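# Carry tube rack through self-closing doors onto desk

## Task

Move the tube rack from the counter, through the doors that swing shut by themselves, and set it on the desk standing upright with each tube seated all the way down in its hole; finish with both doors closed, the grippers open and the robots backed away. One or both robots may do the work. The task fails if the rack or any tube touches the floor, or if any robot tips over or is left leaning.

## Robot and tools

ROBOTS. Two identical Hello Robot Stretch 3 units, r1 and r2. Each has a two-wheel differential base (0.33 m long, 0.34 m wide, passive omni wheel at the back), a mast with a lift, and one telescoping arm that reaches out to the robot's right side. The base cannot slide sideways; to move the gripper forward or back you drive the base. An in-place turn pivots about the point between the drive wheels, 0.05 m behind the front edge; with the arm retracted and wrist folded the swept radius is 0.28 m, larger if the wrist is unfolded.

FRAMES. Each robot reports in its own base frame: origin on the floor between the drive wheels, x forward, y left, z up. hand_pose is in this frame, located where the closed fingertips meet; with wrist joints at zero its x points up, y back toward the mast, z to the rear. The odometry frame is the base frame at scene start; base_odometry counts wheel turns, so slip shows as travel. Heading is positive leftward, range -3.142 to 3.142. The two robots do not share a frame: only images, lidar_m, wrist_depth_mm and head_depth_mm reveal where one is relative to the other.

execute_actions. Argument actions: a list holding one action or none (empty list just returns state and images). The action is an object keyed by "r1" and/or "r2". Per robot you may give:
- base: exactly one of translate_m (metres, -1 to 1, an offset from the current base position, positive forward) or rotate_rad (radians, -3.2 to 3.2, an in-place offset, positive counter-clockwise seen from above).
- joints: absolute targets by name: lift_m 0 to 1.1 (arm height on mast), arm_m 0 to 0.52 (extension), wrist_yaw_rad -1.345 to 4.42 (0 along the arm, positive toward the front, 3.0 folded over the base), wrist_pitch_rad -1.57 to 0.451 (0 level, negative tips down), wrist_roll_rad -2.911 to 2.911 (0 fingers side by side), gripper_m -0.089 to 0.179 (bigger is wider; actual fingertip gap is smaller than the value, zero below 0.007), head_pan_rad -3.953 to 1.73 (0 forward, positive left, -1.57 looks along the arm), head_tilt_rad -1.53 to 0.419 (negative down).
- contact_limits: {"arm_m": effort percent 1 to 100}; the arm stops with contact_stop when its effort reaches that level, and the cap holds until the next action. Too low stops immediately.
All motions in an action start together. Anything omitted may still be driving toward an older target without the status saying so. Unknown keys or out-of-range numbers get the whole call rejected. cameras: list of r1_head_camera, r1_nav_camera, r1_wrist_camera, r2_head_camera, r2_nav_camera, r2_wrist_camera, or "all"; omitted/null means all, [] means none. If a result reports a stop, later motion calls in that same reply are skipped.

wait(seconds 0 to 10) lets the scene run and returns state and images. zoom_image(camera, region [x0,y0,x1,y1] pixels, top-left origin, at most 504x504) magnifies part of that camera's latest full image. finished_scene(scene) closes the current scene by number and reports success; it is irreversible, so the goal must already hold stably.

RESULTS. base_status/joint_status tell how each motion ended: done (base: wheels turned the full amount, even if slipping), off_target (stopped short, may still push), contact_stop, time_out, torque_fault (old target dropped). Arm and lift stop and go slack on firm contact; a slack lift may sag under load or be pushed up by closing fingers on a surface. Base, wrist and head have no contact stop and keep pushing. A wrist servo pushed hard for seconds shuts off for 10 s (limp). on_its_own covers uncommanded parts; "held at" is the held target, not the position. motor_effort is percent of maximum, positive toward higher values, peak in brackets; readings carry sizeable bias and noise. Positive wheel effort means pushing forward. lidar_m: 12 distances in 30-degree sectors, first straight ahead, counting counter-clockwise (4th left, 7th behind, 10th right), plane 0.17 m high, 0.15 to 12 m, "-" for nothing; it misses glass and thin legs, and the robot's own mast/arm can hide sectors 5, 6, 9, 10. wrist_depth_mm (45-1000) and head_depth_mm (280-4000, image sideways) are 7x7 median depth grids, "-" if invalid. base_tilt in degrees, forward/right positive, with a fixed bias of up to about 4. turned_by_wheels and turned_by_imu give rotation since last result. Camera calibration (K, distortion, T_world_to_cam in the carrying robot's base frame) is approximate.

SPEED. The base only goes fast (0.30 m/s, 1.9 rad/s) with the arm stowed: lift_m under 0.30, arm_m under 0.03, wrist_yaw_rad over 2.54; otherwise 0.10 m/s and 0.63 rad/s.

GRIPPING. Command gripper_m below the object width to grasp (lower squeezes harder, a stall guard eases off so heavy items can slip; send a new value to re-squeeze). Release with at least 0.02 above the touch value. Readings do not confirm a grasp; check images.

CAUTIONS. Fold/unfold the wrist only with lift_m 0.32-0.95, wrist_pitch_rad -0.4, roll near 0; once folded lift can go to 0.25. With yaw below -0.4 keep pitch at -0.5 or lower. Pushing with the arm against something rigid with the gripper above about 0.45 m can tip the robot, more so after a prior contact_stop or with a raised contact limit. Driving while holding or hooking something fixed, or snagging furniture (especially reversing), can tip it; reverse in small steps, free the gripper, lower lift to about 0.2 if it stays tipped. Never let robots press into each other: once bases touch, even millimetres more is a hard press that ends the run. Travel differs between robots by up to 2.5 cm per metre, which strains a jointly carried load. Loose objects may get nudged occasionally. Avoid drops, slams and hard impacts; don't let the rack or tubes reach the floor.

Each tool is called after "Call:" as name([rows], argument=value, ...), one row to a line, values as JSON.

## Session

Call:
execute_actions(actions=[])

Scene clock: 0.00 s.
r1.base_odometry: x=+0.000 y=+0.000 heading=+0.000 (m, m, rad; r1's odometry frame)
r1.turned_by_wheels: +0.000 (rad since the last result)
r1.turned_by_imu: +0.000 (rad since the last result)
r1.base_tilt: forward=+0.8 right=-1.4 (deg)
r1.lidar_m: 2.63 1.75 1.77 1.26 1.20 1.11 0.80 0.76 0.78 1.04 1.94 1.99
r1.head_depth_mm: 2225 2347 2384 2409 2416 2483 2183 / 2248 2602 2638 2694 2733 2791 2191 / 2207 2939 3019 3099 3104 3000 2206 / 2201 3251 3515 3550 3680 3195 2238 / 2181 3330 - - - 3235 2229 / 2157 3269 - - 3448 3273 2257 / 2156 3231 3818 3815 3300 3223 2285
r1.base_status: not commanded
r1.joint_positions: lift_m=+0.562 arm_m=-0.001 wrist_yaw_rad=+2.800 wrist_pitch_rad=-0.499 wrist_roll_rad=+0.001 gripper_m=+0.037 head_pan_rad=+0.017 head_tilt_rad=+0.014
r1.joint_status: not commanded
r1.motor_effort: left_wheel=+0 right_wheel=+1 lift_m=+28 arm_m=-1 wrist_yaw_rad=+0 wrist_pitch_rad=+5 wrist_roll_rad=+0 gripper_m=+1 head_pan_rad=+0 head_tilt_rad=+2 (%)
r1.hand_pose: x=+0.0503 y=+0.0571 z=+0.5569 quat_wxyz=(+0.289, +0.705, +0.055, +0.645) (m; r1's base frame)
r1.wrist_depth_mm: 993 - - - - - - / - - - - - - - / - - - - - - - / - - - - - - - / 882 895 923 903 884 884 900 / 755 - - 767 765 779 799 / 671 672 680 692 679 675 686
r2.base_odometry: x=+0.000 y=+0.000 heading=+0.000 (m, m, rad; r2's odometry frame)
r2.turned_by_wheels: +0.000 (rad since the last result)
r2.turned_by_imu: +0.000 (rad since the last result)
r2.base_tilt: forward=+0.9 right=-1.7 (deg)
r2.lidar_m: 1.52 1.46 1.33 1.34 1.64 1.85 2.66 1.99 1.80 1.82 1.66 1.50
r2.head_depth_mm: 1691 2030 2009 1998 1958 1375 1360 / 1702 2098 2096 2085 2056 1444 1426 / 1714 2211 2208 2182 2167 1495 1490 / 1731 2323 2327 2305 2285 2259 2207 / 1733 2387 2417 2411 2407 2366 2279 / 1745 2128 2145 2153 2174 2192 2128 / 1719 1825 1845 1835 1843 1850 1861
r2.base_status: not commanded
r2.joint_positions: lift_m=+0.325 arm_m=+0.002 wrist_yaw_rad=+3.096 wrist_pitch_rad=-0.335 wrist_roll_rad=+0.007 gripper_m=+0.037 head_pan_rad=-0.006 head_tilt_rad=+0.014
r2.joint_status: not commanded
r2.motor_effort: left_wheel=+0 right_wheel=+0 lift_m=+35 arm_m=+1 wrist_yaw_rad=+0 wrist_pitch_rad=+5 wrist_roll_rad=+0 gripper_m=+0 head_pan_rad=+0 head_tilt_rad=+1 (%)
r2.hand_pose: x=-0.0107 y=+0.0867 z=+0.3563 quat_wxyz=(+0.134, +0.702, +0.102, +0.692) (m; r2's base frame)
r2.wrist_depth_mm: - - - - - - - / - - - - - - - / - - - - - - - / 986 983 - 962 987 954 965 / 761 773 - 752 796 737 747 / 619 621 - 615 - 616 608 / 528 524 - 539 518 514 520
pictures: r1_head_camera (sideways: a quarter turn clockwise sets it upright), r1_nav_camera (sideways: a quarter turn counterclockwise sets it upright), r1_wrist_camera, r2_head_camera (sideways: a quarter turn clockwise sets it upright), r2_nav_camera (sideways: a quarter turn counterclockwise sets it upright), r2_wrist_camera
Images, in order (width x height): r1_head_camera 896x504, r1_nav_camera 672x504, r1_wrist_camera 644x364, r2_head_camera 896x504, r2_nav_camera 672x504, r2_wrist_camera 644x364.

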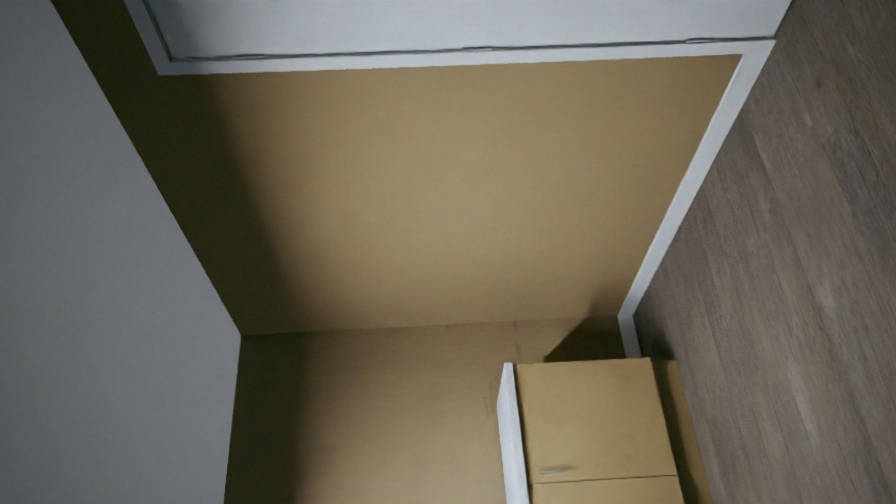

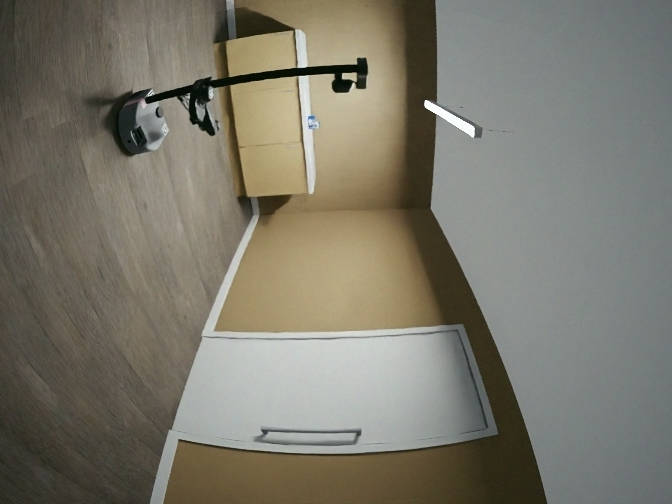

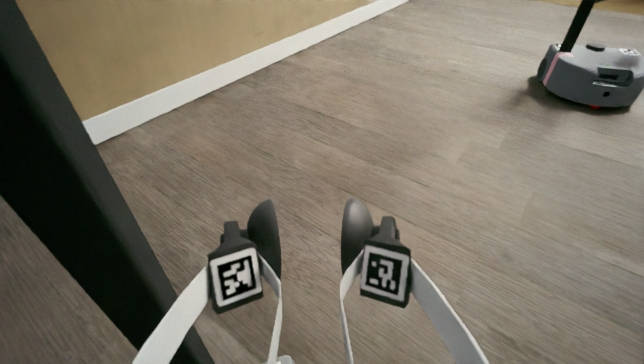

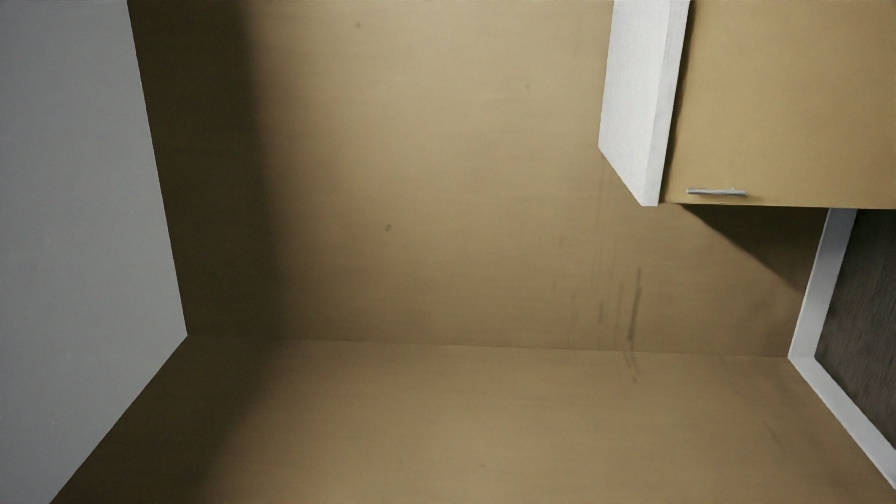

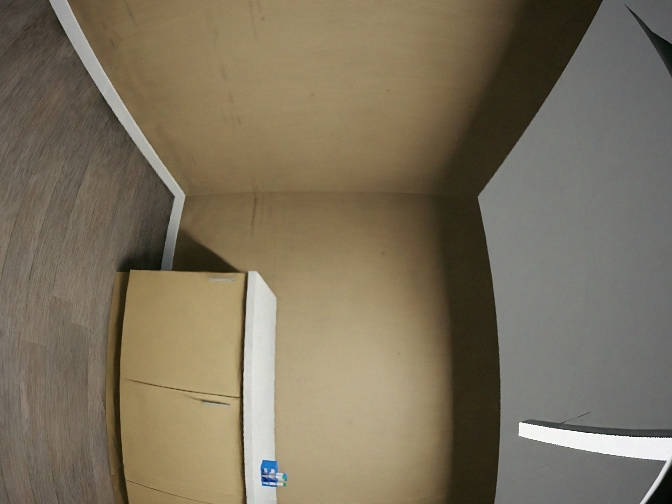

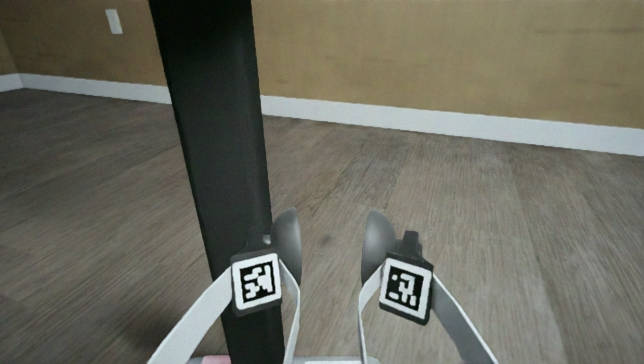

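Call:
zoom_image(camera="r2_nav_camera", region=[200, 404, 340, 504])

Call:
execute_actions([
  {"r1":{"joints":{"head_pan_rad":-0.9,"head_tilt_rad":-0.3}},"r2":{"joints":{"head_pan_rad":-0.7,"head_tilt_rad":-0.3}}},
], cameras=["r1_head_camera","r2_head_camera","r1_nav_camera"])

Region (200, 404, 340, 504) of r2_nav_camera's 672x504 image, scaled by 3.600, with more detail than that image has; it fills the top 360 rows of this view, and the rest is white.

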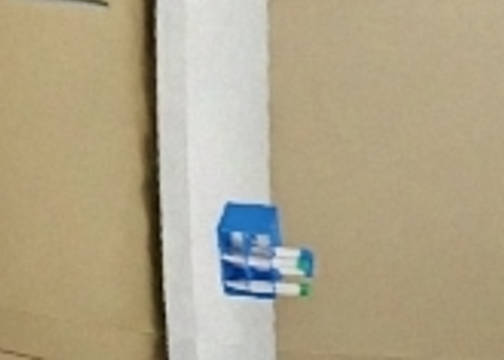

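Scene clock: 6.07 s.
r1.base_odometry: x=+0.000 y=+0.000 heading=+0.000 (m, m, rad; r1's odometry frame)
r1.turned_by_wheels: +0.000 (rad since the last result)
r1.turned_by_imu: -0.001 (rad since the last result)
r1.base_tilt: forward=+0.7 right=-1.6 (deg)
r1.lidar_m: 2.63 1.75 1.76 1.26 1.21 1.12 0.80 0.76 0.78 1.04 1.93 1.99
r1.head_depth_mm: 1628 1714 1845 1959 2103 1850 1497 / 1650 1743 1853 1968 2119 1861 1501 / 1654 1755 1869 1983 2131 1866 1503 / 1671 1772 1893 2008 2153 1893 1517 / 1686 1780 1907 2026 2181 1900 1530 / 1700 1798 1920 2054 2220 1916 1531 / 1723 1810 1933 2070 2230 1914 1535
r1.base_status: not commanded
r1.joint_positions: lift_m=+0.562 arm_m=-0.001 wrist_yaw_rad=+2.800 wrist_pitch_rad=-0.499 wrist_roll_rad=+0.001 gripper_m=+0.037 head_pan_rad=-0.893 head_tilt_rad=-0.296
r1.joint_status: all done
r1.motor_effort: left_wheel=+0(0) right_wheel=+1(1) lift_m=+29(29) arm_m=-1(1) wrist_yaw_rad=+0(0) wrist_pitch_rad=+5(5) wrist_roll_rad=+0(0) gripper_m=+0(0) head_pan_rad=-5(56) head_tilt_rad=-2(35) (%)
r1.hand_pose: x=+0.0503 y=+0.0571 z=+0.5569 quat_wxyz=(+0.289, +0.705, +0.055, +0.645) (m; r1's base frame)
r1.wrist_depth_mm: 996 - - - - - - / - - - - - - - / - - - - - - - / - - - - - - - / 884 914 904 887 900 889 908 / 783 - - 777 760 778 775 / 702 689 678 683 670 682 687
r2.base_odometry: x=+0.000 y=+0.000 heading=+0.000 (m, m, rad; r2's odometry frame)
r2.turned_by_wheels: +0.000 (rad since the last result)
r2.turned_by_imu: +0.000 (rad since the last result)
r2.base_tilt: forward=+0.9 right=-1.7 (deg)
r2.lidar_m: 1.51 1.46 1.33 1.33 1.64 1.85 2.66 2.00 1.80 1.82 1.66 1.50
r2.head_depth_mm: 2102 2223 2363 1813 1910 1988 1534 / 2033 2131 2263 1751 1833 1897 1524 / 1967 2095 2203 1681 1757 1854 1528 / 1917 2020 2124 1647 1694 1797 1524 / 1860 1954 2073 1589 1634 1751 1515 / 1810 1908 2003 1536 1585 1683 1516 / 1762 1862 1952 1493 1528 1624 1510
r2.base_status: not commanded
r2.joint_positions: lift_m=+0.325 arm_m=+0.002 wrist_yaw_rad=+3.096 wrist_pitch_rad=-0.335 wrist_roll_rad=+0.007 gripper_m=+0.037 head_pan_rad=-0.693 head_tilt_rad=-0.296
r2.joint_status: all done
r2.motor_effort: left_wheel=+0(0) right_wheel=+0(0) lift_m=+34(34) arm_m=+0(1) wrist_yaw_rad=+1(0) wrist_pitch_rad=+5(5) wrist_roll_rad=+0(0) gripper_m=+0(0) head_pan_rad=-3(30) head_tilt_rad=-2(18) (%)
r2.hand_pose: x=-0.0107 y=+0.0867 z=+0.3563 quat_wxyz=(+0.134, +0.702, +0.102, +0.692) (m; r2's base frame)
r2.wrist_depth_mm: - - - - - - - / - - - - - - - / - - - - - - - / 997 983 - 974 968 969 971 / 763 760 - 757 780 757 758 / 620 622 - 620 - 614 609 / 526 525 - 534 518 516 517
pictures: r1_head_camera (sideways: a quarter turn clockwise sets it upright), r1_nav_camera (sideways: a quarter turn counterclockwise sets it upright), r2_head_camera (sideways: a quarter turn clockwise sets it upright)
camera_calibration (this result's frames):
r1_head_camera: T_world_to_cam=[[-0.178085, 0.269978, -0.946255, 1.25383], [0.778753, 0.626504, 0.032188, -0.0459779], [0.601523, -0.731166, -0.321817, 0.374418], [0, 0, 0, 1]] pos_world=[0.0338725, -0.0359385, 1.30841]
r1_nav_camera: T_world_to_cam=[[0.16053, -0.287237, 0.944312, -1.18532], [-0.806596, -0.589593, -0.0422213, 0.107212], [0.568887, -0.7549, -0.326332, 0.377174], [0, 0, 0, 1]] pos_world=[0.0621878, 0.00747101, 1.24693]
r2_head_camera: T_world_to_cam=[[-0.20254, 0.135063, -0.969915, 1.28335], [0.589648, 0.80759, -0.0106728, 0.0156341], [0.781852, -0.574071, -0.243209, 0.272684], [0, 0, 0, 1]] pos_world=[0.0375123, -0.0294193, 1.31123]
Images, in order (width x height): r1_head_camera 896x504, r1_nav_camera 672x504, r2_head_camera 896x504.

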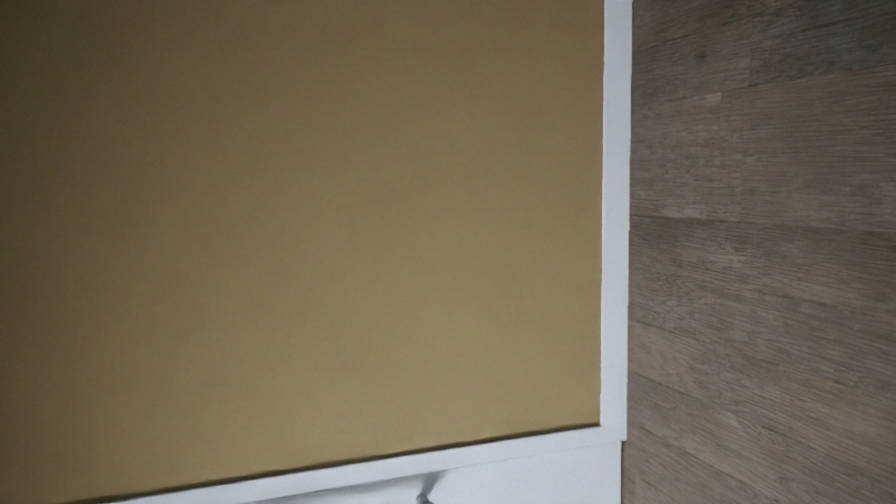

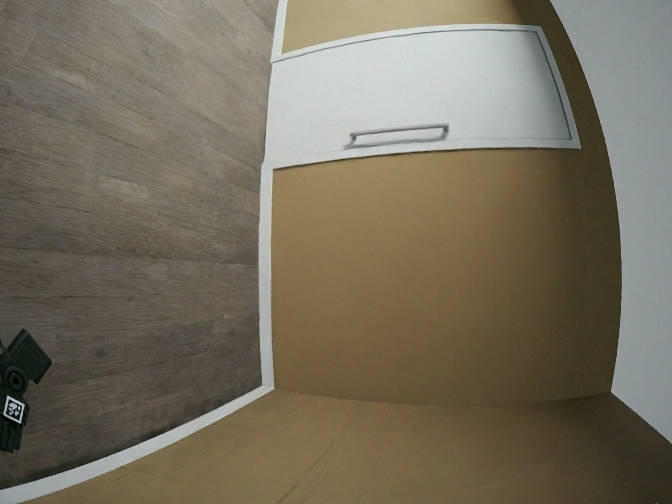

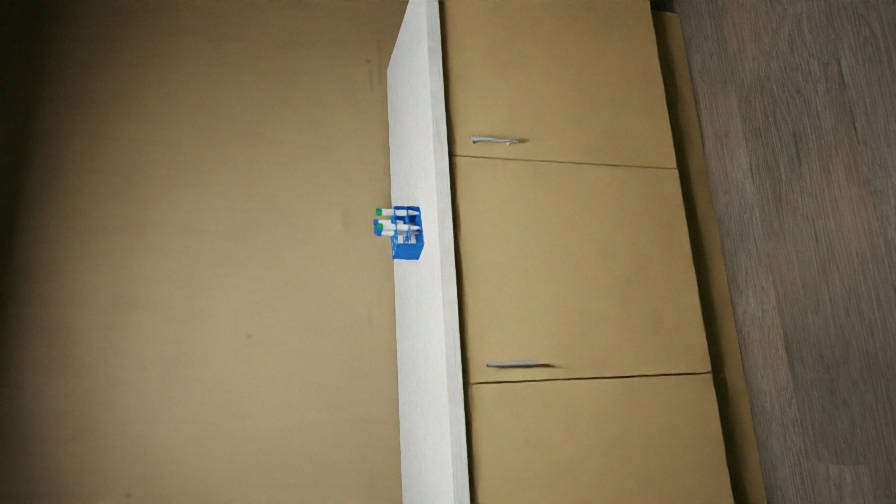

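Call:
execute_actions([
  {"r2":{"base":{"rotate_rad":-0.8},"joints":{"lift_m":0.27,"head_pan_rad":-1.57,"head_tilt_rad":-0.4}}},
], cameras=[])

Call:
execute_actions([
  {"r2":{"base":{"translate_m":1.0}}},
], cameras=[])

Call:
execute_actions([
  {"r2":{"base":{"translate_m":0.3}}},
], cameras=[])

Call:
execute_actions([
  {"r2":{"base":{"rotate_rad":2.02}}},
], cameras=["r2_head_camera","r2_nav_camera"])

Scene clock: 27.23 s.
r1.base_odometry: x=+0.000 y=+0.000 heading=+0.000 (m, m, rad; r1's odometry frame)
r1.turned_by_wheels: +0.000 (rad since the last result)
r1.turned_by_imu: -0.001 (rad since the last result)
r1.base_tilt: forward=+0.8 right=-1.4 (deg)
r1.lidar_m: 2.64 1.86 1.77 1.26 1.21 1.12 0.80 0.76 0.78 1.04 1.94 1.99
r1.head_depth_mm: 1628 1723 1839 1949 2089 1844 1493 / 1654 1746 1837 1971 2129 1867 1503 / 1665 1751 1864 1978 2133 1867 1513 / 1671 1785 1882 2007 2143 1876 1517 / 1692 1785 1894 2030 2171 1896 1533 / 1702 1806 1920 2055 2197 1904 1533 / 1710 1819 1935 2070 2213 1917 1539
r1.base_status: not commanded
r1.joint_positions: lift_m=+0.562 arm_m=-0.001 wrist_yaw_rad=+2.800 wrist_pitch_rad=-0.499 wrist_roll_rad=+0.001 gripper_m=+0.037 head_pan_rad=-0.893 head_tilt_rad=-0.296
r1.joint_status: not commanded
r1.motor_effort: left_wheel=+0(0) right_wheel=+0(0) lift_m=+28(28) arm_m=-2(2) wrist_yaw_rad=+0(0) wrist_pitch_rad=+5(5) wrist_roll_rad=+0(0) gripper_m=+1(0) head_pan_rad=-4(5) head_tilt_rad=-3(3) (%)
r1.hand_pose: x=+0.0503 y=+0.0571 z=+0.5569 quat_wxyz=(+0.289, +0.705, +0.055, +0.645) (m; r1's base frame)
r1.wrist_depth_mm: - - - - - - - / - - - - - - - / - - - - - - - / - - - - - - - / 866 907 936 878 903 882 861 / 754 - - 775 779 775 798 / 682 676 689 674 672 675 677
r2.base_odometry: x=+0.000 y=+0.000 heading=-0.800 (m, m, rad; r2's odometry frame)
r2.turned_by_wheels: -0.800 (rad since the last result)
r2.turned_by_imu: -0.788 (rad since the last result)
r2.base_tilt: forward=+0.9 right=-1.6 (deg)
r2.lidar_m: 1.53 1.51 1.74 1.35 1.34 1.42 2.08 1.85 2.37 1.84 1.80 1.93
r2.head_depth_mm: 1864 2021 2216 2400 2387 1763 1395 / 1786 1934 2103 2289 2379 1764 1406 / 1723 1851 1975 2166 2280 1757 1403 / 1655 1776 1914 2070 2199 1764 1396 / 1593 1706 1833 1969 2116 1752 1393 / 1542 1638 1756 1881 2039 1747 1388 / 1483 1580 1681 1816 1959 1750 1389
r2.base_status: done
r2.joint_positions: lift_m=+0.271 arm_m=+0.002 wrist_yaw_rad=+3.096 wrist_pitch_rad=-0.335 wrist_roll_rad=+0.007 gripper_m=+0.037 head_pan_rad=-1.563 head_tilt_rad=-0.395
r2.joint_status: all done
r2.motor_effort: left_wheel=+2(7) right_wheel=-3(7) lift_m=+20(28) arm_m=+0(0) wrist_yaw_rad=+0(0) wrist_pitch_rad=+5(5) wrist_roll_rad=+0(0) gripper_m=+1(0) head_pan_rad=-3(30) head_tilt_rad=-2(10) (%)
r2.hand_pose: x=-0.0107 y=+0.0866 z=+0.3021 quat_wxyz=(+0.134, +0.702, +0.102, +0.692) (m; r2's base frame)
r2.wrist_depth_mm: - - - - - - - / - - - - - - - / - - - - - - - / 865 874 - 858 852 849 847 / 670 674 - 668 704 659 660 / 548 546 - 545 - 543 544 / 464 491 - - 456 461 456
pictures: none
No camera images: the call's "cameras" was empty. Leave "cameras" out to get every camera's image.

Scene clock: 32.23 s.
r1.base_odometry: x=+0.000 y=+0.000 heading=+0.000 (m, m, rad; r1's odometry frame)
r1.turned_by_wheels: +0.000 (rad since the last result)
r1.turned_by_imu: -0.001 (rad since the last result)
r1.base_tilt: forward=+0.9 right=-1.5 (deg)
r1.lidar_m: 2.64 2.79 1.76 1.26 1.21 1.12 0.79 0.76 0.78 1.04 1.94 1.99
r1.head_depth_mm: 1639 1720 1832 1964 2086 1844 1498 / 1648 1758 1844 1960 2110 1853 1497 / 1661 1765 1883 1982 2142 1872 1502 / 1669 1770 1886 2009 2143 1896 1508 / 1679 1790 1899 2022 2170 1902 1523 / 1705 1800 1926 2049 2196 1915 1532 / 1717 1814 1939 2057 2199 1924 1554
r1.base_status: not commanded
r1.joint_positions: lift_m=+0.562 arm_m=-0.001 wrist_yaw_rad=+2.800 wrist_pitch_rad=-0.499 wrist_roll_rad=+0.001 gripper_m=+0.037 head_pan_rad=-0.893 head_tilt_rad=-0.296
r1.joint_status: not commanded
r1.motor_effort: left_wheel=+0(0) right_wheel=+1(0) lift_m=+29(28) arm_m=-2(1) wrist_yaw_rad=+0(0) wrist_pitch_rad=+4(5) wrist_roll_rad=+0(0) gripper_m=+0(0) head_pan_rad=-5(4) head_tilt_rad=-3(3) (%)
r1.hand_pose: x=+0.0503 y=+0.0571 z=+0.5569 quat_wxyz=(+0.289, +0.705, +0.055, +0.645) (m; r1's base frame)
r1.wrist_depth_mm: - - - - - - - / - - - - - - - / - - - - - - - / - - - - - - - / 893 897 893 888 873 894 890 / 782 - - 768 784 758 772 / 673 680 690 674 693 688 681
r2.base_odometry: x=+0.697 y=-0.717 heading=-0.800 (m, m, rad; r2's odometry frame)
r2.turned_by_wheels: +0.000 (rad since the last result)
r2.turned_by_imu: +0.005 (rad since the last result)
r2.base_tilt: forward=+1.1 right=-1.6 (deg)
r2.lidar_m: 0.62 0.61 0.65 0.95 1.75 1.86 2.75 3.53 1.82 1.43 1.40 0.79
r2.head_depth_mm: 1419 1540 1682 1831 2028 1763 1404 / 1366 1467 1594 1740 1914 1757 1400 / 1318 1410 1524 1648 1805 1760 1398 / 1267 1348 1455 1575 1709 1760 1398 / 1221 1297 1395 1502 1633 1708 1392 / 1175 1247 1339 1437 1560 1649 1389 / 1132 1211 1288 1381 1486 1598 1391
r2.base_status: done
r2.joint_positions: lift_m=+0.270 arm_m=+0.002 wrist_yaw_rad=+3.096 wrist_pitch_rad=-0.335 wrist_roll_rad=+0.007 gripper_m=+0.037 head_pan_rad=-1.563 head_tilt_rad=-0.395
r2.joint_status: not commanded
r2.motor_effort: left_wheel=+1(7) right_wheel=-2(6) lift_m=+20(20) arm_m=+0(0) wrist_yaw_rad=+0(0) wrist_pitch_rad=+5(5) wrist_roll_rad=+0(0) gripper_m=+0(1) head_pan_rad=-3(2) head_tilt_rad=-2(2) (%)
r2.hand_pose: x=-0.0107 y=+0.0866 z=+0.3021 quat_wxyz=(+0.134, +0.702, +0.102, +0.692) (m; r2's base frame)
r2.wrist_depth_mm: - - - - 877 639 510 / - - - - 925 668 524 / - - - - - 697 543 / 885 878 - 867 853 771 596 / 686 675 - 668 695 665 609 / 547 547 - 543 - 540 541 / 463 491 - - 454 454 456
pictures: none
No camera images: the call's "cameras" was empty. Leave "cameras" out to get every camera's image.

Scene clock: 34.97 s.
r1.base_odometry: x=+0.000 y=+0.000 heading=+0.000 (m, m, rad; r1's odometry frame)
r1.turned_by_wheels: +0.000 (rad since the last result)
r1.turned_by_imu: -0.001 (rad since the last result)
r1.base_tilt: forward=+0.7 right=-1.5 (deg)
r1.lidar_m: 2.64 3.05 1.76 1.26 1.21 1.11 0.79 0.76 0.78 1.04 1.94 1.99
r1.head_depth_mm: 1630 1736 1835 1956 2097 1846 1494 / 1642 1739 1855 1967 2099 1856 1500 / 1659 1762 1866 2001 2134 1876 1505 / 1675 1769 1878 2011 2135 1880 1519 / 1695 1795 1896 2017 2181 1909 1533 / 1699 1804 1913 2058 2202 1916 1531 / 1705 1820 1933 2080 2231 1929 1550
r1.base_status: not commanded
r1.joint_positions: lift_m=+0.562 arm_m=-0.001 wrist_yaw_rad=+2.800 wrist_pitch_rad=-0.499 wrist_roll_rad=+0.001 gripper_m=+0.037 head_pan_rad=-0.893 head_tilt_rad=-0.296
r1.joint_status: not commanded
r1.motor_effort: left_wheel=+0(0) right_wheel=+0(0) lift_m=+28(28) arm_m=-1(2) wrist_yaw_rad=+0(0) wrist_pitch_rad=+5(5) wrist_roll_rad=+0(0) gripper_m=-1(0) head_pan_rad=-6(5) head_tilt_rad=-2(3) (%)
r1.hand_pose: x=+0.0503 y=+0.0571 z=+0.5569 quat_wxyz=(+0.289, +0.705, +0.055, +0.645) (m; r1's base frame)
r1.wrist_depth_mm: 984 - - - - - - / - - - - - - - / - - - - - - - / - - - - - - - / 876 895 934 871 907 880 892 / 788 - - 765 768 759 772 / 688 695 683 675 686 686 687
r2.base_odometry: x=+0.906 y=-0.932 heading=-0.800 (m, m, rad; r2's odometry frame)
r2.turned_by_wheels: +0.000 (rad since the last result)
r2.turned_by_imu: +0.001 (rad since the last result)
r2.base_tilt: forward=+0.9 right=-1.7 (deg)
r2.lidar_m: 0.34 0.34 0.36 0.52 1.88 2.01 2.95 3.65 1.65 1.29 1.27 0.44
r2.head_depth_mm: 1290 1389 1518 1656 1834 1771 1402 / 1240 1333 1450 1575 1731 1756 1399 / 1190 1282 1386 1503 1646 1727 1402 / 1146 1228 1322 1431 1549 1659 1397 / 1105 1179 1273 1368 1488 1595 1395 / 1067 1135 1217 1306 1416 1532 1386 / 1029 1098 1169 1254 1351 1469 1388
r2.base_status: done
r2.joint_positions: lift_m=+0.270 arm_m=+0.002 wrist_yaw_rad=+3.096 wrist_pitch_rad=-0.335 wrist_roll_rad=+0.007 gripper_m=+0.037 head_pan_rad=-1.563 head_tilt_rad=-0.395
r2.joint_status: not commanded
r2.motor_effort: left_wheel=+1(8) right_wheel=-2(6) lift_m=+20(20) arm_m=+0(0) wrist_yaw_rad=+0(0) wrist_pitch_rad=+5(5) wrist_roll_rad=+0(0) gripper_m=+0(0) head_pan_rad=-3(3) head_tilt_rad=-2(2) (%)
r2.hand_pose: x=-0.0107 y=+0.0866 z=+0.3021 quat_wxyz=(+0.134, +0.702, +0.102, +0.692) (m; r2's base frame)
r2.wrist_depth_mm: - - - 771 501 370 293 / - - - 846 525 384 303 / - - - - 552 395 312 / 862 867 - 875 653 415 320 / 675 670 - 670 634 485 329 / 552 546 - 546 - 506 360 / 465 494 - - 459 458 404
pictures: none
No camera images: the call's "cameras" was empty. Leave "cameras" out to get every camera's image.

Scene clock: 37.53 s.
r1.base_odometry: x=+0.000 y=+0.000 heading=+0.000 (m, m, rad; r1's odometry frame)
r1.turned_by_wheels: +0.000 (rad since the last result)
r1.turned_by_imu: -0.001 (rad since the last result)
r1.base_tilt: forward=+0.8 right=-1.4 (deg)
r1.lidar_m: 2.64 2.99 1.77 1.26 1.21 1.12 0.80 0.76 0.78 1.04 1.94 1.99
r1.head_depth_mm: 1636 1727 1826 1959 2085 1856 1493 / 1645 1742 1840 1971 2111 1853 1503 / 1660 1749 1862 1976 2124 1871 1505 / 1671 1777 1875 2003 2153 1892 1516 / 1682 1784 1900 2049 2184 1901 1522 / 1708 1794 1924 2043 2191 1912 1538 / 1721 1821 1940 2067 2224 1932 1541
r1.base_status: not commanded
r1.joint_positions: lift_m=+0.562 arm_m=-0.001 wrist_yaw_rad=+2.800 wrist_pitch_rad=-0.499 wrist_roll_rad=+0.001 gripper_m=+0.037 head_pan_rad=-0.893 head_tilt_rad=-0.296
r1.joint_status: not commanded
r1.motor_effort: left_wheel=+0(0) right_wheel=+0(0) lift_m=+28(28) arm_m=-2(1) wrist_yaw_rad=+0(0) wrist_pitch_rad=+4(4) wrist_roll_rad=+0(0) gripper_m=+1(0) head_pan_rad=-4(4) head_tilt_rad=-3(3) (%)
r1.hand_pose: x=+0.0503 y=+0.0571 z=+0.5569 quat_wxyz=(+0.289, +0.705, +0.055, +0.645) (m; r1's base frame)
r1.wrist_depth_mm: - - - - - - - / - - - - - - - / - - - - - - - / - - - - - - - / 890 938 902 909 875 920 869 / 764 - - 765 760 772 776 / 664 676 695 678 693 666 676
r2.base_odometry: x=+0.906 y=-0.932 heading=+1.220 (m, m, rad; r2's odometry frame)
r2.turned_by_wheels: +2.020 (rad since the last result)
r2.turned_by_imu: +1.986 (rad since the last result)
r2.base_tilt: forward=+0.9 right=-1.8 (deg)
r2.lidar_m: 1.87 1.95 2.71 3.09 1.76 1.32 1.28 0.47 0.35 0.34 0.35 0.48
r2.head_depth_mm: 762 812 875 930 713 528 420 / 768 822 878 940 711 528 419 / 775 830 888 948 549 527 419 / 780 837 899 950 676 525 418 / 789 844 908 960 707 526 418 / 798 853 918 972 706 525 417 / 804 862 925 981 704 523 429
r2.base_status: done
r2.joint_positions: lift_m=+0.270 arm_m=+0.002 wrist_yaw_rad=+3.096 wrist_pitch_rad=-0.335 wrist_roll_rad=+0.007 gripper_m=+0.037 head_pan_rad=-1.563 head_tilt_rad=-0.395
r2.joint_status: not commanded
r2.motor_effort: left_wheel=-1(6) right_wheel=+2(10) lift_m=+20(20) arm_m=+0(1) wrist_yaw_rad=-1(2) wrist_pitch_rad=+5(5) wrist_roll_rad=+0(0) gripper_m=+0(0) head_pan_rad=-2(5) head_tilt_rad=-2(2) (%)
r2.hand_pose: x=-0.0107 y=+0.0866 z=+0.3021 quat_wxyz=(+0.134, +0.702, +0.102, +0.692) (m; r2's base frame)
r2.wrist_depth_mm: - - - - - - - / - - - - - - - / - - - - - - - / 882 855 - 865 862 862 860 / 672 676 - 667 695 670 660 / 552 548 - 542 - 544 542 / 464 491 - - 458 457 459
pictures: r2_head_camera (sideways: a quarter turn clockwise sets it upright), r2_nav_camera (sideways: a quarter turn counterclockwise sets it upright)
camera_calibration (this result's frames):
r2_head_camera: T_world_to_cam=[[-0.0279303, 0.337373, -0.940957, 1.24446], [0.997522, 0.0702129, -0.00443501, 0.00502412], [0.064571, -0.938749, -0.338498, 0.401078], [0, 0, 0, 1]] pos_world=[0.00384843, -0.0436884, 1.30677]
r2_nav_camera: T_world_to_cam=[[0.0114133, -0.375095, 0.926916, -1.16936], [-0.999935, -0.00443607, 0.0105172, 0.0500743], [0.000166913, -0.926976, -0.375121, 0.447639], [0, 0, 0, 1]] pos_world=[0.0633425, -0.0234489, 1.25129]
Images, in order (width x height): r2_head_camera 896x504, r2_nav_camera 672x504.

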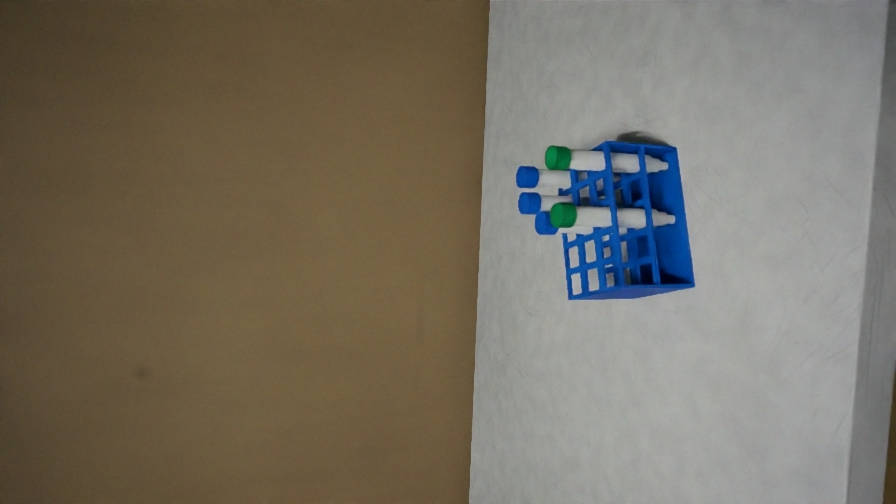

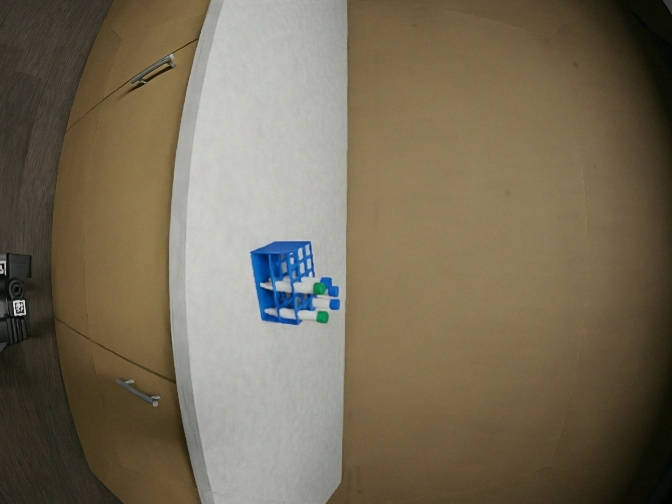

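Call:
execute_actions([
  {"r2":{"joints":{"lift_m":0.9,"wrist_pitch_rad":-0.4}}},
], cameras=[])

Call:
execute_actions([
  {"r2":{"joints":{"wrist_yaw_rad":1.5,"lift_m":0.95}}},
], cameras=[])

Call:
execute_actions([
  {"r2":{"joints":{"lift_m":1.08,"wrist_pitch_rad":0,"gripper_m":0.179}}},
], cameras=[])

Call:
execute_actions([
  {"r2":{"base":{"translate_m":-0.15},"joints":{"wrist_yaw_rad":0.27,"head_tilt_rad":-0.7}}},
], cameras=["r2_head_camera","r2_wrist_camera"])

Scene clock: 56.43 s.
r1.base_odometry: x=+0.000 y=+0.000 heading=+0.000 (m, m, rad; r1's odometry frame)
r1.turned_by_wheels: +0.000 (rad since the last result)
r1.turned_by_imu: -0.002 (rad since the last result)
r1.base_tilt: forward=+0.7 right=-1.5 (deg)
r1.lidar_m: 2.63 2.99 1.77 1.26 1.20 1.12 0.80 0.76 0.78 1.04 1.94 2.00
r1.head_depth_mm: 1632 1728 1834 1960 2093 1851 1495 / 1645 1739 1856 1975 2105 1858 1498 / 1660 1749 1872 1989 2150 1873 1506 / 1675 1776 1887 2009 2165 1881 1515 / 1693 1784 1898 2027 2169 1885 1526 / 1703 1792 1908 2047 2212 1904 1535 / 1709 1806 1934 2060 2229 1924 1547
r1.base_status: not commanded
r1.joint_positions: lift_m=+0.562 arm_m=-0.001 wrist_yaw_rad=+2.800 wrist_pitch_rad=-0.499 wrist_roll_rad=+0.001 gripper_m=+0.037 head_pan_rad=-0.893 head_tilt_rad=-0.296
r1.joint_status: not commanded
r1.motor_effort: left_wheel=+0(0) right_wheel=+1(1) lift_m=+29(28) arm_m=-1(1) wrist_yaw_rad=+0(1) wrist_pitch_rad=+5(4) wrist_roll_rad=+0(0) gripper_m=+0(1) head_pan_rad=-5(5) head_tilt_rad=-3(3) (%)
r1.hand_pose: x=+0.0503 y=+0.0571 z=+0.5569 quat_wxyz=(+0.289, +0.705, +0.055, +0.645) (m; r1's base frame)
r1.wrist_depth_mm: 988 - - - - - - / - - - - - - - / - - - - - - - / - - - - - - - / 880 896 938 875 917 902 890 / 774 - - 781 800 785 782 / 678 682 684 690 682 675 681
r2.base_odometry: x=+0.906 y=-0.932 heading=+1.220 (m, m, rad; r2's odometry frame)
r2.turned_by_wheels: +0.000 (rad since the last result)
r2.turned_by_imu: -0.001 (rad since the last result)
r2.base_tilt: forward=+0.9 right=-1.7 (deg)
r2.lidar_m: 1.87 1.95 2.70 3.07 1.76 1.32 1.27 0.47 0.35 0.33 0.35 0.48
r2.head_depth_mm: 762 813 871 930 711 528 433 / 768 820 882 940 711 527 419 / 775 829 890 946 549 527 419 / 782 838 898 947 675 526 418 / 790 845 907 963 706 525 417 / 796 853 920 969 706 525 417 / 805 862 929 980 702 524 429
r2.base_status: not commanded
r2.joint_positions: lift_m=+0.899 arm_m=+0.002 wrist_yaw_rad=+3.096 wrist_pitch_rad=-0.414 wrist_roll_rad=+0.007 gripper_m=+0.037 head_pan_rad=-1.563 head_tilt_rad=-0.395
r2.joint_status: all done
r2.motor_effort: left_wheel=-2(2) right_wheel=+2(2) lift_m=+48(48) arm_m=+0(1) wrist_yaw_rad=+0(0) wrist_pitch_rad=+4(4) wrist_roll_rad=+0(0) gripper_m=+0(0) head_pan_rad=-2(2) head_tilt_rad=-2(2) (%)
r2.hand_pose: x=-0.0111 y=+0.0775 z=+0.9130 quat_wxyz=(+0.162, +0.697, +0.129, +0.686) (m; r2's base frame)
r2.wrist_depth_mm: - - - - - - - / - - - - - - - / - - - - - - - / - - - - - - - / - - - - - - - / - - - - - - - / - - - - - - -
pictures: none
No camera images: the call's "cameras" was empty. Leave "cameras" out to get every camera's image.

Scene clock: 58.23 s.
r1.base_odometry: x=+0.000 y=+0.000 heading=+0.000 (m, m, rad; r1's odometry frame)
r1.turned_by_wheels: +0.000 (rad since the last result)
r1.turned_by_imu: +0.000 (rad since the last result)
r1.base_tilt: forward=+0.8 right=-1.5 (deg)
r1.lidar_m: 2.65 2.99 1.77 1.26 1.21 1.11 0.79 0.76 0.78 1.04 1.94 1.99
r1.head_depth_mm: 1639 1733 1826 1960 2099 1863 1493 / 1643 1743 1843 1970 2103 1859 1501 / 1667 1751 1868 1985 2136 1874 1506 / 1680 1772 1884 2000 2149 1882 1517 / 1691 1783 1898 2032 2183 1900 1526 / 1698 1800 1914 2045 2205 1906 1537 / 1723 1817 1932 2048 2226 1927 1544
r1.base_status: not commanded
r1.joint_positions: lift_m=+0.562 arm_m=-0.001 wrist_yaw_rad=+2.800 wrist_pitch_rad=-0.499 wrist_roll_rad=+0.001 gripper_m=+0.037 head_pan_rad=-0.893 head_tilt_rad=-0.296
r1.joint_status: not commanded
r1.motor_effort: left_wheel=+0(0) right_wheel=+0(0) lift_m=+28(28) arm_m=-1(1) wrist_yaw_rad=+0(0) wrist_pitch_rad=+4(5) wrist_roll_rad=+0(0) gripper_m=+0(1) head_pan_rad=-5(5) head_tilt_rad=-3(2) (%)
r1.hand_pose: x=+0.0503 y=+0.0571 z=+0.5569 quat_wxyz=(+0.289, +0.705, +0.055, +0.645) (m; r1's base frame)
r1.wrist_depth_mm: 1000 - - - - - - / - - - - - - - / - - - - - - - / - - - - - - - / 893 915 931 896 901 881 891 / 777 - - 774 785 764 768 / 685 661 682 678 686 681 668
r2.base_odometry: x=+0.906 y=-0.932 heading=+1.220 (m, m, rad; r2's odometry frame)
r2.turned_by_wheels: +0.000 (rad since the last result)
r2.turned_by_imu: +0.000 (rad since the last result)
r2.base_tilt: forward=+1.0 right=-1.6 (deg)
r2.lidar_m: 1.86 1.95 2.70 3.09 1.76 1.32 1.27 0.47 0.35 0.34 0.35 0.48
r2.head_depth_mm: 762 814 874 932 712 548 - / 769 820 881 940 711 527 - / 776 829 890 944 550 527 431 / 783 835 901 949 675 526 418 / 789 845 908 961 706 525 417 / 795 852 919 972 706 526 430 / 804 863 927 982 705 524 430
r2.base_status: not commanded
r2.joint_positions: lift_m=+0.949 arm_m=+0.002 wrist_yaw_rad=+1.503 wrist_pitch_rad=-0.415 wrist_roll_rad=+0.007 gripper_m=+0.037 head_pan_rad=-1.563 head_tilt_rad=-0.395
r2.joint_status: all done
r2.motor_effort: left_wheel=-1(1) right_wheel=+2(2) lift_m=+48(53) arm_m=+1(0) wrist_yaw_rad=-2(2) wrist_pitch_rad=+5(5) wrist_roll_rad=+0(0) gripper_m=+0(1) head_pan_rad=-3(2) head_tilt_rad=-2(2) (%)
r2.hand_pose: x=+0.2029 y=-0.1625 z=+0.9628 quat_wxyz=(+0.604, +0.580, -0.408, +0.364) (m; r2's base frame)
r2.wrist_depth_mm: - - - - - - 867 / - - - - 684 607 605 / - - - - 616 415 413 / - - - - 625 325 314 / - - - - 553 279 252 / - - - - - 320 211 / - - - - 743 301 192
pictures: none
No camera images: the call's "cameras" was empty. Leave "cameras" out to get every camera's image.

Scene clock: 60.23 s.
r1.base_odometry: x=+0.000 y=+0.000 heading=+0.000 (m, m, rad; r1's odometry frame)
r1.turned_by_wheels: +0.000 (rad since the last result)
r1.turned_by_imu: +0.000 (rad since the last result)
r1.base_tilt: forward=+0.8 right=-1.4 (deg)
r1.lidar_m: 2.63 2.98 1.77 1.26 1.21 1.12 0.79 0.76 0.78 1.04 1.94 2.00
r1.head_depth_mm: 1638 1723 1815 1955 2083 1846 1488 / 1649 1747 1851 1965 2095 1862 1495 / 1661 1750 1867 1981 2110 1870 1510 / 1668 1769 1884 2012 2149 1882 1520 / 1688 1790 1912 2031 2170 1906 1527 / 1699 1805 1926 2044 2180 1906 1531 / 1715 1818 1936 2055 2226 1928 1539
r1.base_status: not commanded
r1.joint_positions: lift_m=+0.562 arm_m=-0.001 wrist_yaw_rad=+2.800 wrist_pitch_rad=-0.499 wrist_roll_rad=+0.001 gripper_m=+0.037 head_pan_rad=-0.893 head_tilt_rad=-0.296
r1.joint_status: not commanded
r1.motor_effort: left_wheel=+0(0) right_wheel=+1(0) lift_m=+28(28) arm_m=-2(2) wrist_yaw_rad=+0(0) wrist_pitch_rad=+5(5) wrist_roll_rad=+0(0) gripper_m=+1(0) head_pan_rad=-5(5) head_tilt_rad=-3(3) (%)
r1.hand_pose: x=+0.0503 y=+0.0571 z=+0.5569 quat_wxyz=(+0.289, +0.705, +0.055, +0.645) (m; r1's base frame)
r1.wrist_depth_mm: - - - - - - - / - - - - - - - / - - - - - - - / - - - - - - - / 885 907 892 888 893 889 902 / 787 - - 748 784 778 769 / 682 678 684 677 668 688 675
r2.base_odometry: x=+0.906 y=-0.932 heading=+1.220 (m, m, rad; r2's odometry frame)
r2.turned_by_wheels: +0.000 (rad since the last result)
r2.turned_by_imu: +0.000 (rad since the last result)
r2.base_tilt: forward=+1.0 right=-1.5 (deg)
r2.lidar_m: 1.86 1.94 2.70 3.10 1.76 1.31 1.27 0.47 0.35 0.34 0.35 0.48
r2.head_depth_mm: 760 814 849 - - - - / 768 822 857 - - - - / 775 830 883 944 568 - - / 781 836 898 950 709 - 402 / 790 845 908 963 743 - - / 796 852 913 969 - - - / 803 862 907 - - - -
r2.base_status: not commanded
r2.joint_positions: lift_m=+1.079 arm_m=+0.002 wrist_yaw_rad=+1.503 wrist_pitch_rad=-0.023 wrist_roll_rad=+0.007 gripper_m=+0.179 head_pan_rad=-1.563 head_tilt_rad=-0.395
r2.joint_status: all done
r2.motor_effort: left_wheel=-2(2) right_wheel=+2(2) lift_m=+48(56) arm_m=-1(0) wrist_yaw_rad=-2(1) wrist_pitch_rad=+8(9) wrist_roll_rad=+0(0) gripper_m=+0(84) head_pan_rad=-4(3) head_tilt_rad=-2(2) (%)
r2.hand_pose: x=+0.2337 y=-0.1646 z=+1.1881 quat_wxyz=(+0.521, +0.491, -0.513, +0.475) (m; r2's base frame)
r2.wrist_depth_mm: - - - - - - 904 / - - - - - - 940 / - - - - - - 900 / - - - - - - 914 / - - - - - - 867 / - - - - 746 700 753 / - - - - 586 527 -
pictures: none
No camera images: the call's "cameras" was empty. Leave "cameras" out to get every camera's image.

Scene clock: 63.03 s.
r1.base_odometry: x=+0.000 y=+0.000 heading=+0.000 (m, m, rad; r1's odometry frame)
r1.turned_by_wheels: +0.000 (rad since the last result)
r1.turned_by_imu: -0.001 (rad since the last result)
r1.base_tilt: forward=+0.8 right=-1.6 (deg)
r1.lidar_m: 2.64 3.02 1.77 1.26 1.20 1.12 0.80 0.76 0.78 1.04 1.94 1.99
r1.head_depth_mm: 1638 1728 1834 1952 2085 1849 1495 / 1652 1746 1859 1963 2106 1854 1503 / 1662 1758 1869 1980 2133 1880 1505 / 1676 1776 1878 2000 2161 1876 1524 / 1683 1784 1895 2051 2185 1898 1523 / 1705 1806 1910 2050 2201 1911 1537 / 1720 1817 1939 2062 2248 1921 1546
r1.base_status: not commanded
r1.joint_positions: lift_m=+0.562 arm_m=-0.001 wrist_yaw_rad=+2.800 wrist_pitch_rad=-0.499 wrist_roll_rad=+0.001 gripper_m=+0.037 head_pan_rad=-0.893 head_tilt_rad=-0.296
r1.joint_status: not commanded
r1.motor_effort: left_wheel=+0(0) right_wheel=+0(1) lift_m=+28(29) arm_m=-1(1) wrist_yaw_rad=+0(0) wrist_pitch_rad=+5(5) wrist_roll_rad=+0(0) gripper_m=+0(0) head_pan_rad=-5(5) head_tilt_rad=-3(3) (%)
r1.hand_pose: x=+0.0503 y=+0.0571 z=+0.5569 quat_wxyz=(+0.289, +0.705, +0.055, +0.645) (m; r1's base frame)
r1.wrist_depth_mm: 979 - - - - - - / - - - - - - - / - - - - - - - / - - - - - - - / 884 906 906 889 903 891 888 / 778 - - 758 771 769 768 / 698 682 680 682 679 696 683
r2.base_odometry: x=+0.854 y=-1.073 heading=+1.220 (m, m, rad; r2's odometry frame)
r2.turned_by_wheels: +0.000 (rad since the last result)
r2.turned_by_imu: -0.001 (rad since the last result)
r2.base_tilt: forward=+0.9 right=-1.7 (deg)
r2.lidar_m: 2.01 2.11 2.91 3.81 1.57 1.16 1.12 0.47 0.35 0.33 0.35 0.48
r2.head_depth_mm: - - - - - 530 688 / - - - - - 543 704 / - - - - 473 534 720 / - - - 593 487 557 740 / 780 879 725 589 488 568 754 / 786 873 761 574 488 579 772 / 793 867 839 595 489 590 791
r2.base_status: done
r2.joint_positions: lift_m=+1.079 arm_m=+0.002 wrist_yaw_rad=+0.273 wrist_pitch_rad=-0.023 wrist_roll_rad=+0.007 gripper_m=+0.179 head_pan_rad=-1.563 head_tilt_rad=-0.691
r2.joint_status: all done
r2.motor_effort: left_wheel=-2(5) right_wheel=+2(4) lift_m=+48(48) arm_m=-1(0) wrist_yaw_rad=-1(5) wrist_pitch_rad=+8(8) wrist_roll_rad=+0(0) gripper_m=+1(0) head_pan_rad=-3(2) head_tilt_rad=-4(20) (%)
r2.hand_pose: x=+0.0474 y=-0.3934 z=+1.1881 quat_wxyz=(+0.699, +0.105, -0.702, +0.087) (m; r2's base frame)
r2.wrist_depth_mm: 957 833 753 682 628 577 534 / 968 878 779 696 645 596 545 / - 898 805 737 659 612 567 / - 930 838 747 673 626 575 / 980 929 859 765 698 646 588 / 722 689 694 686 693 659 584 / 495 524 525 504 527 531 -
pictures: r2_head_camera (sideways: a quarter turn clockwise sets it upright), r2_wrist_camera
camera_calibration (this result's frames):
r2_head_camera: T_world_to_cam=[[-0.029851, 0.596497, -0.80206, 1.06331], [0.997533, 0.0687839, 0.0140289, -0.019012], [0.063537, -0.799662, -0.597079, 0.737546], [0, 0, 0, 1]] pos_world=[0.00384441, -0.0431627, 1.29347]
r2_wrist_camera: T_world_to_cam=[[-0.948086, -0.318009, -0.00190898, -0.0734759], [-0.0613653, 0.188833, -0.98009, 1.27225], [0.312038, -0.929092, -0.198545, 0.0151657], [0, 0, 0, 1]] pos_world=[0.00367839, -0.249519, 1.24979]
Images, in order (width x height): r2_head_camera 896x504, r2_wrist_camera 644x364.

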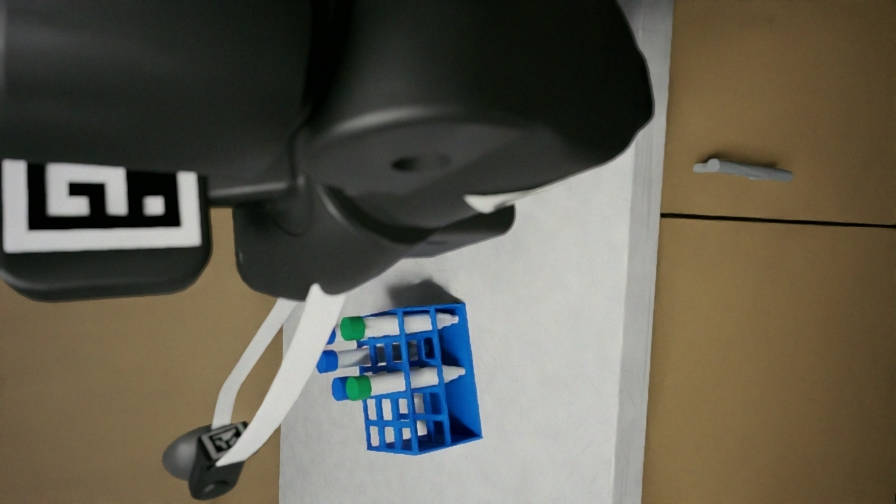

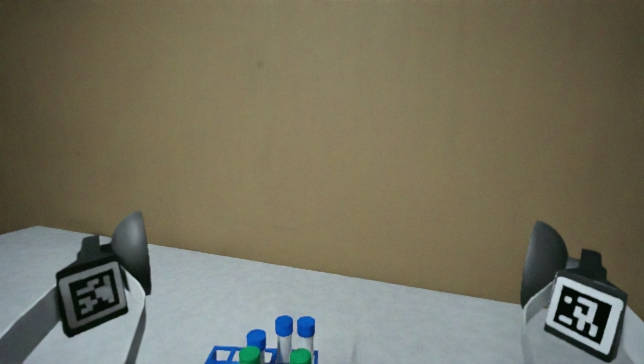

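Call:
execute_actions([
  {"r2":{"base":{"translate_m":0.12},"joints":{"arm_m":0.145}}},
], cameras=[])

Call:
execute_actions([
  {"r2":{"joints":{"lift_m":0.96}}},
], cameras=["r2_head_camera","r2_wrist_camera"])

Scene clock: 69.57 s.
r1.base_odometry: x=+0.000 y=+0.000 heading=+0.000 (m, m, rad; r1's odometry frame)
r1.turned_by_wheels: +0.000 (rad since the last result)
r1.turned_by_imu: -0.001 (rad since the last result)
r1.base_tilt: forward=+0.9 right=-1.4 (deg)
r1.lidar_m: 2.64 3.00 1.77 1.26 1.21 1.12 0.80 0.76 0.78 1.04 1.94 1.99
r1.head_depth_mm: 1635 1721 1848 1945 2086 1852 1494 / 1641 1739 1848 1969 2106 1860 1502 / 1666 1760 1858 1982 2133 1861 1506 / 1672 1774 1875 2009 2153 1892 1513 / 1701 1791 1896 2024 2167 1898 1527 / 1695 1804 1925 2058 2201 1915 1535 / 1713 1818 1942 2069 2229 1922 1541
r1.base_status: not commanded
r1.joint_positions: lift_m=+0.562 arm_m=-0.001 wrist_yaw_rad=+2.800 wrist_pitch_rad=-0.499 wrist_roll_rad=+0.001 gripper_m=+0.037 head_pan_rad=-0.893 head_tilt_rad=-0.296
r1.joint_status: not commanded
r1.motor_effort: left_wheel=+0(0) right_wheel=+1(0) lift_m=+28(28) arm_m=-1(2) wrist_yaw_rad=+0(0) wrist_pitch_rad=+4(5) wrist_roll_rad=+0(0) gripper_m=-1(0) head_pan_rad=-5(5) head_tilt_rad=-3(3) (%)
r1.hand_pose: x=+0.0503 y=+0.0571 z=+0.5569 quat_wxyz=(+0.289, +0.705, +0.055, +0.645) (m; r1's base frame)
r1.wrist_depth_mm: - - - - - - - / - - - - - - - / - - - - - - - / - - - - - - - / 861 905 929 881 894 877 901 / 758 - - 783 766 787 778 / 684 678 678 685 685 676 677
r2.base_odometry: x=+0.896 y=-0.961 heading=+1.220 (m, m, rad; r2's odometry frame)
r2.turned_by_wheels: +0.000 (rad since the last result)
r2.turned_by_imu: +0.000 (rad since the last result)
r2.base_tilt: forward=+1.1 right=-1.7 (deg)
r2.lidar_m: 1.89 1.98 2.74 3.10 1.74 1.28 1.24 0.47 0.35 0.33 0.35 0.48
r2.head_depth_mm: - - 791 612 485 527 693 / - - 754 613 485 544 707 / - - 577 571 486 550 722 / 789 891 793 567 487 560 739 / 783 895 836 599 487 570 759 / 787 904 838 616 488 580 775 / 796 896 839 617 489 591 796
r2.base_status: done
r2.joint_positions: lift_m=+1.079 arm_m=+0.145 wrist_yaw_rad=+0.272 wrist_pitch_rad=-0.023 wrist_roll_rad=+0.007 gripper_m=+0.179 head_pan_rad=-1.563 head_tilt_rad=-0.691
r2.joint_status: all done
r2.motor_effort: left_wheel=-1(3) right_wheel=+2(6) lift_m=+48(48) arm_m=+2(2) wrist_yaw_rad=+0(2) wrist_pitch_rad=+8(8) wrist_roll_rad=+0(0) gripper_m=+0(0) head_pan_rad=-1(2) head_tilt_rad=-3(4) (%)
r2.hand_pose: x=+0.0472 y=-0.5359 z=+1.1881 quat_wxyz=(+0.699, +0.105, -0.702, +0.087) (m; r2's base frame)
r2.wrist_depth_mm: 748 674 603 550 499 462 425 / 778 683 616 561 513 474 438 / 818 709 640 578 527 486 450 / 837 746 660 596 541 490 456 / 865 755 682 610 554 511 471 / 722 689 680 623 573 536 469 / 497 523 524 526 529 526 -
pictures: none
No camera images: the call's "cameras" was empty. Leave "cameras" out to get every camera's image.

Scene clock: 71.50 s.
r1.base_odometry: x=+0.000 y=+0.000 heading=+0.000 (m, m, rad; r1's odometry frame)
r1.turned_by_wheels: +0.000 (rad since the last result)
r1.turned_by_imu: +0.000 (rad since the last result)
r1.base_tilt: forward=+0.8 right=-1.6 (deg)
r1.lidar_m: 2.65 3.00 1.77 1.26 1.21 1.12 0.79 0.76 0.78 1.04 1.94 1.99
r1.head_depth_mm: 1641 1722 1832 1952 2079 1846 1499 / 1650 1742 1844 1972 2113 1865 1501 / 1669 1766 1869 1996 2120 1872 1506 / 1677 1772 1883 2010 2153 1887 1512 / 1686 1788 1896 2024 2186 1893 1522 / 1694 1803 1921 2042 2207 1917 1542 / 1712 1814 1929 2058 2214 1931 1542
r1.base_status: not commanded
r1.joint_positions: lift_m=+0.562 arm_m=-0.001 wrist_yaw_rad=+2.800 wrist_pitch_rad=-0.499 wrist_roll_rad=+0.001 gripper_m=+0.037 head_pan_rad=-0.893 head_tilt_rad=-0.296
r1.joint_status: not commanded
r1.motor_effort: left_wheel=+0(0) right_wheel=+0(0) lift_m=+28(28) arm_m=-2(1) wrist_yaw_rad=-1(0) wrist_pitch_rad=+5(5) wrist_roll_rad=+0(0) gripper_m=+1(0) head_pan_rad=-5(5) head_tilt_rad=-3(3) (%)
r1.hand_pose: x=+0.0503 y=+0.0571 z=+0.5569 quat_wxyz=(+0.289, +0.705, +0.055, +0.645) (m; r1's base frame)
r1.wrist_depth_mm: - - - - - - - / - - - - - - - / - - - - - - - / - - - - - - - / 876 908 928 883 906 888 889 / 764 - - 781 779 776 771 / 687 658 691 704 684 691 680
r2.base_odometry: x=+0.896 y=-0.961 heading=+1.220 (m, m, rad; r2's odometry frame)
r2.turned_by_wheels: +0.000 (rad since the last result)
r2.turned_by_imu: +0.000 (rad since the last result)
r2.base_tilt: forward=+0.9 right=-1.7 (deg)
r2.lidar_m: 1.89 1.97 2.74 3.10 1.74 1.29 1.24 0.47 0.35 0.33 0.35 0.48
r2.head_depth_mm: 756 846 - - 478 528 691 / 760 852 - - 485 542 705 / 767 861 - - 472 550 723 / 773 870 835 572 487 560 741 / 780 879 880 597 487 570 757 / 789 886 818 616 488 580 776 / 796 898 841 618 489 592 797
r2.base_status: not commanded
r2.joint_positions: lift_m=+0.961 arm_m=+0.145 wrist_yaw_rad=+0.272 wrist_pitch_rad=-0.023 wrist_roll_rad=+0.007 gripper_m=+0.179 head_pan_rad=-1.563 head_tilt_rad=-0.691
r2.joint_status: all done
r2.motor_effort: left_wheel=-1(2) right_wheel=+2(2) lift_m=+19(40) arm_m=+3(3) wrist_yaw_rad=-2(1) wrist_pitch_rad=+8(8) wrist_roll_rad=+0(0) gripper_m=+0(1) head_pan_rad=-3(1) head_tilt_rad=-4(3) (%)
r2.hand_pose: x=+0.0472 y=-0.5359 z=+1.0692 quat_wxyz=(+0.699, +0.104, -0.702, +0.087) (m; r2's base frame)
r2.wrist_depth_mm: 752 668 597 542 499 464 429 / 778 691 612 558 515 474 439 / 814 715 632 574 523 486 449 / 844 734 664 592 543 499 456 / 639 676 654 603 556 512 469 / 474 445 449 450 452 457 467 / 324 336 342 329 175 348 -
pictures: r2_head_camera (sideways: a quarter turn clockwise sets it upright), r2_wrist_camera
camera_calibration (this result's frames):
r2_head_camera: T_world_to_cam=[[-0.0298536, 0.596813, -0.801825, 1.063], [0.997533, 0.0687787, 0.0140531, -0.0190436], [0.0635355, -0.799427, -0.597394, 0.737957], [0, 0, 0, 1]] pos_world=[0.00384441, -0.0431594, 1.29346]
r2_wrist_camera: T_world_to_cam=[[-0.948351, -0.317216, -0.00190013, -0.118801], [-0.0611621, 0.188722, -0.980124, 1.18255], [0.31127, -0.929386, -0.198376, -0.141127], [0, 0, 0, 1]] pos_world=[0.00359136, -0.392021, 1.13083]
Images, in order (width x height): r2_head_camera 896x504, r2_wrist_camera 644x364.

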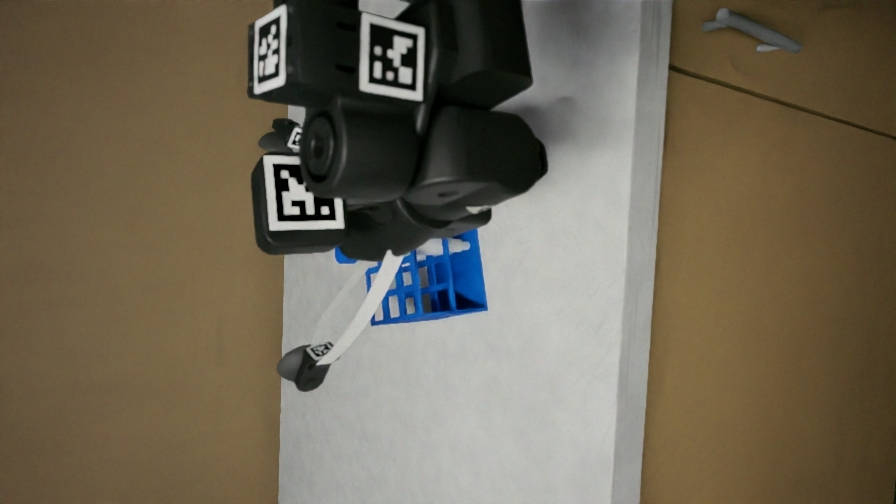

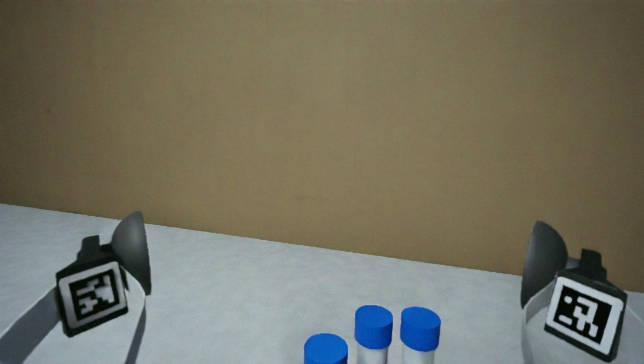

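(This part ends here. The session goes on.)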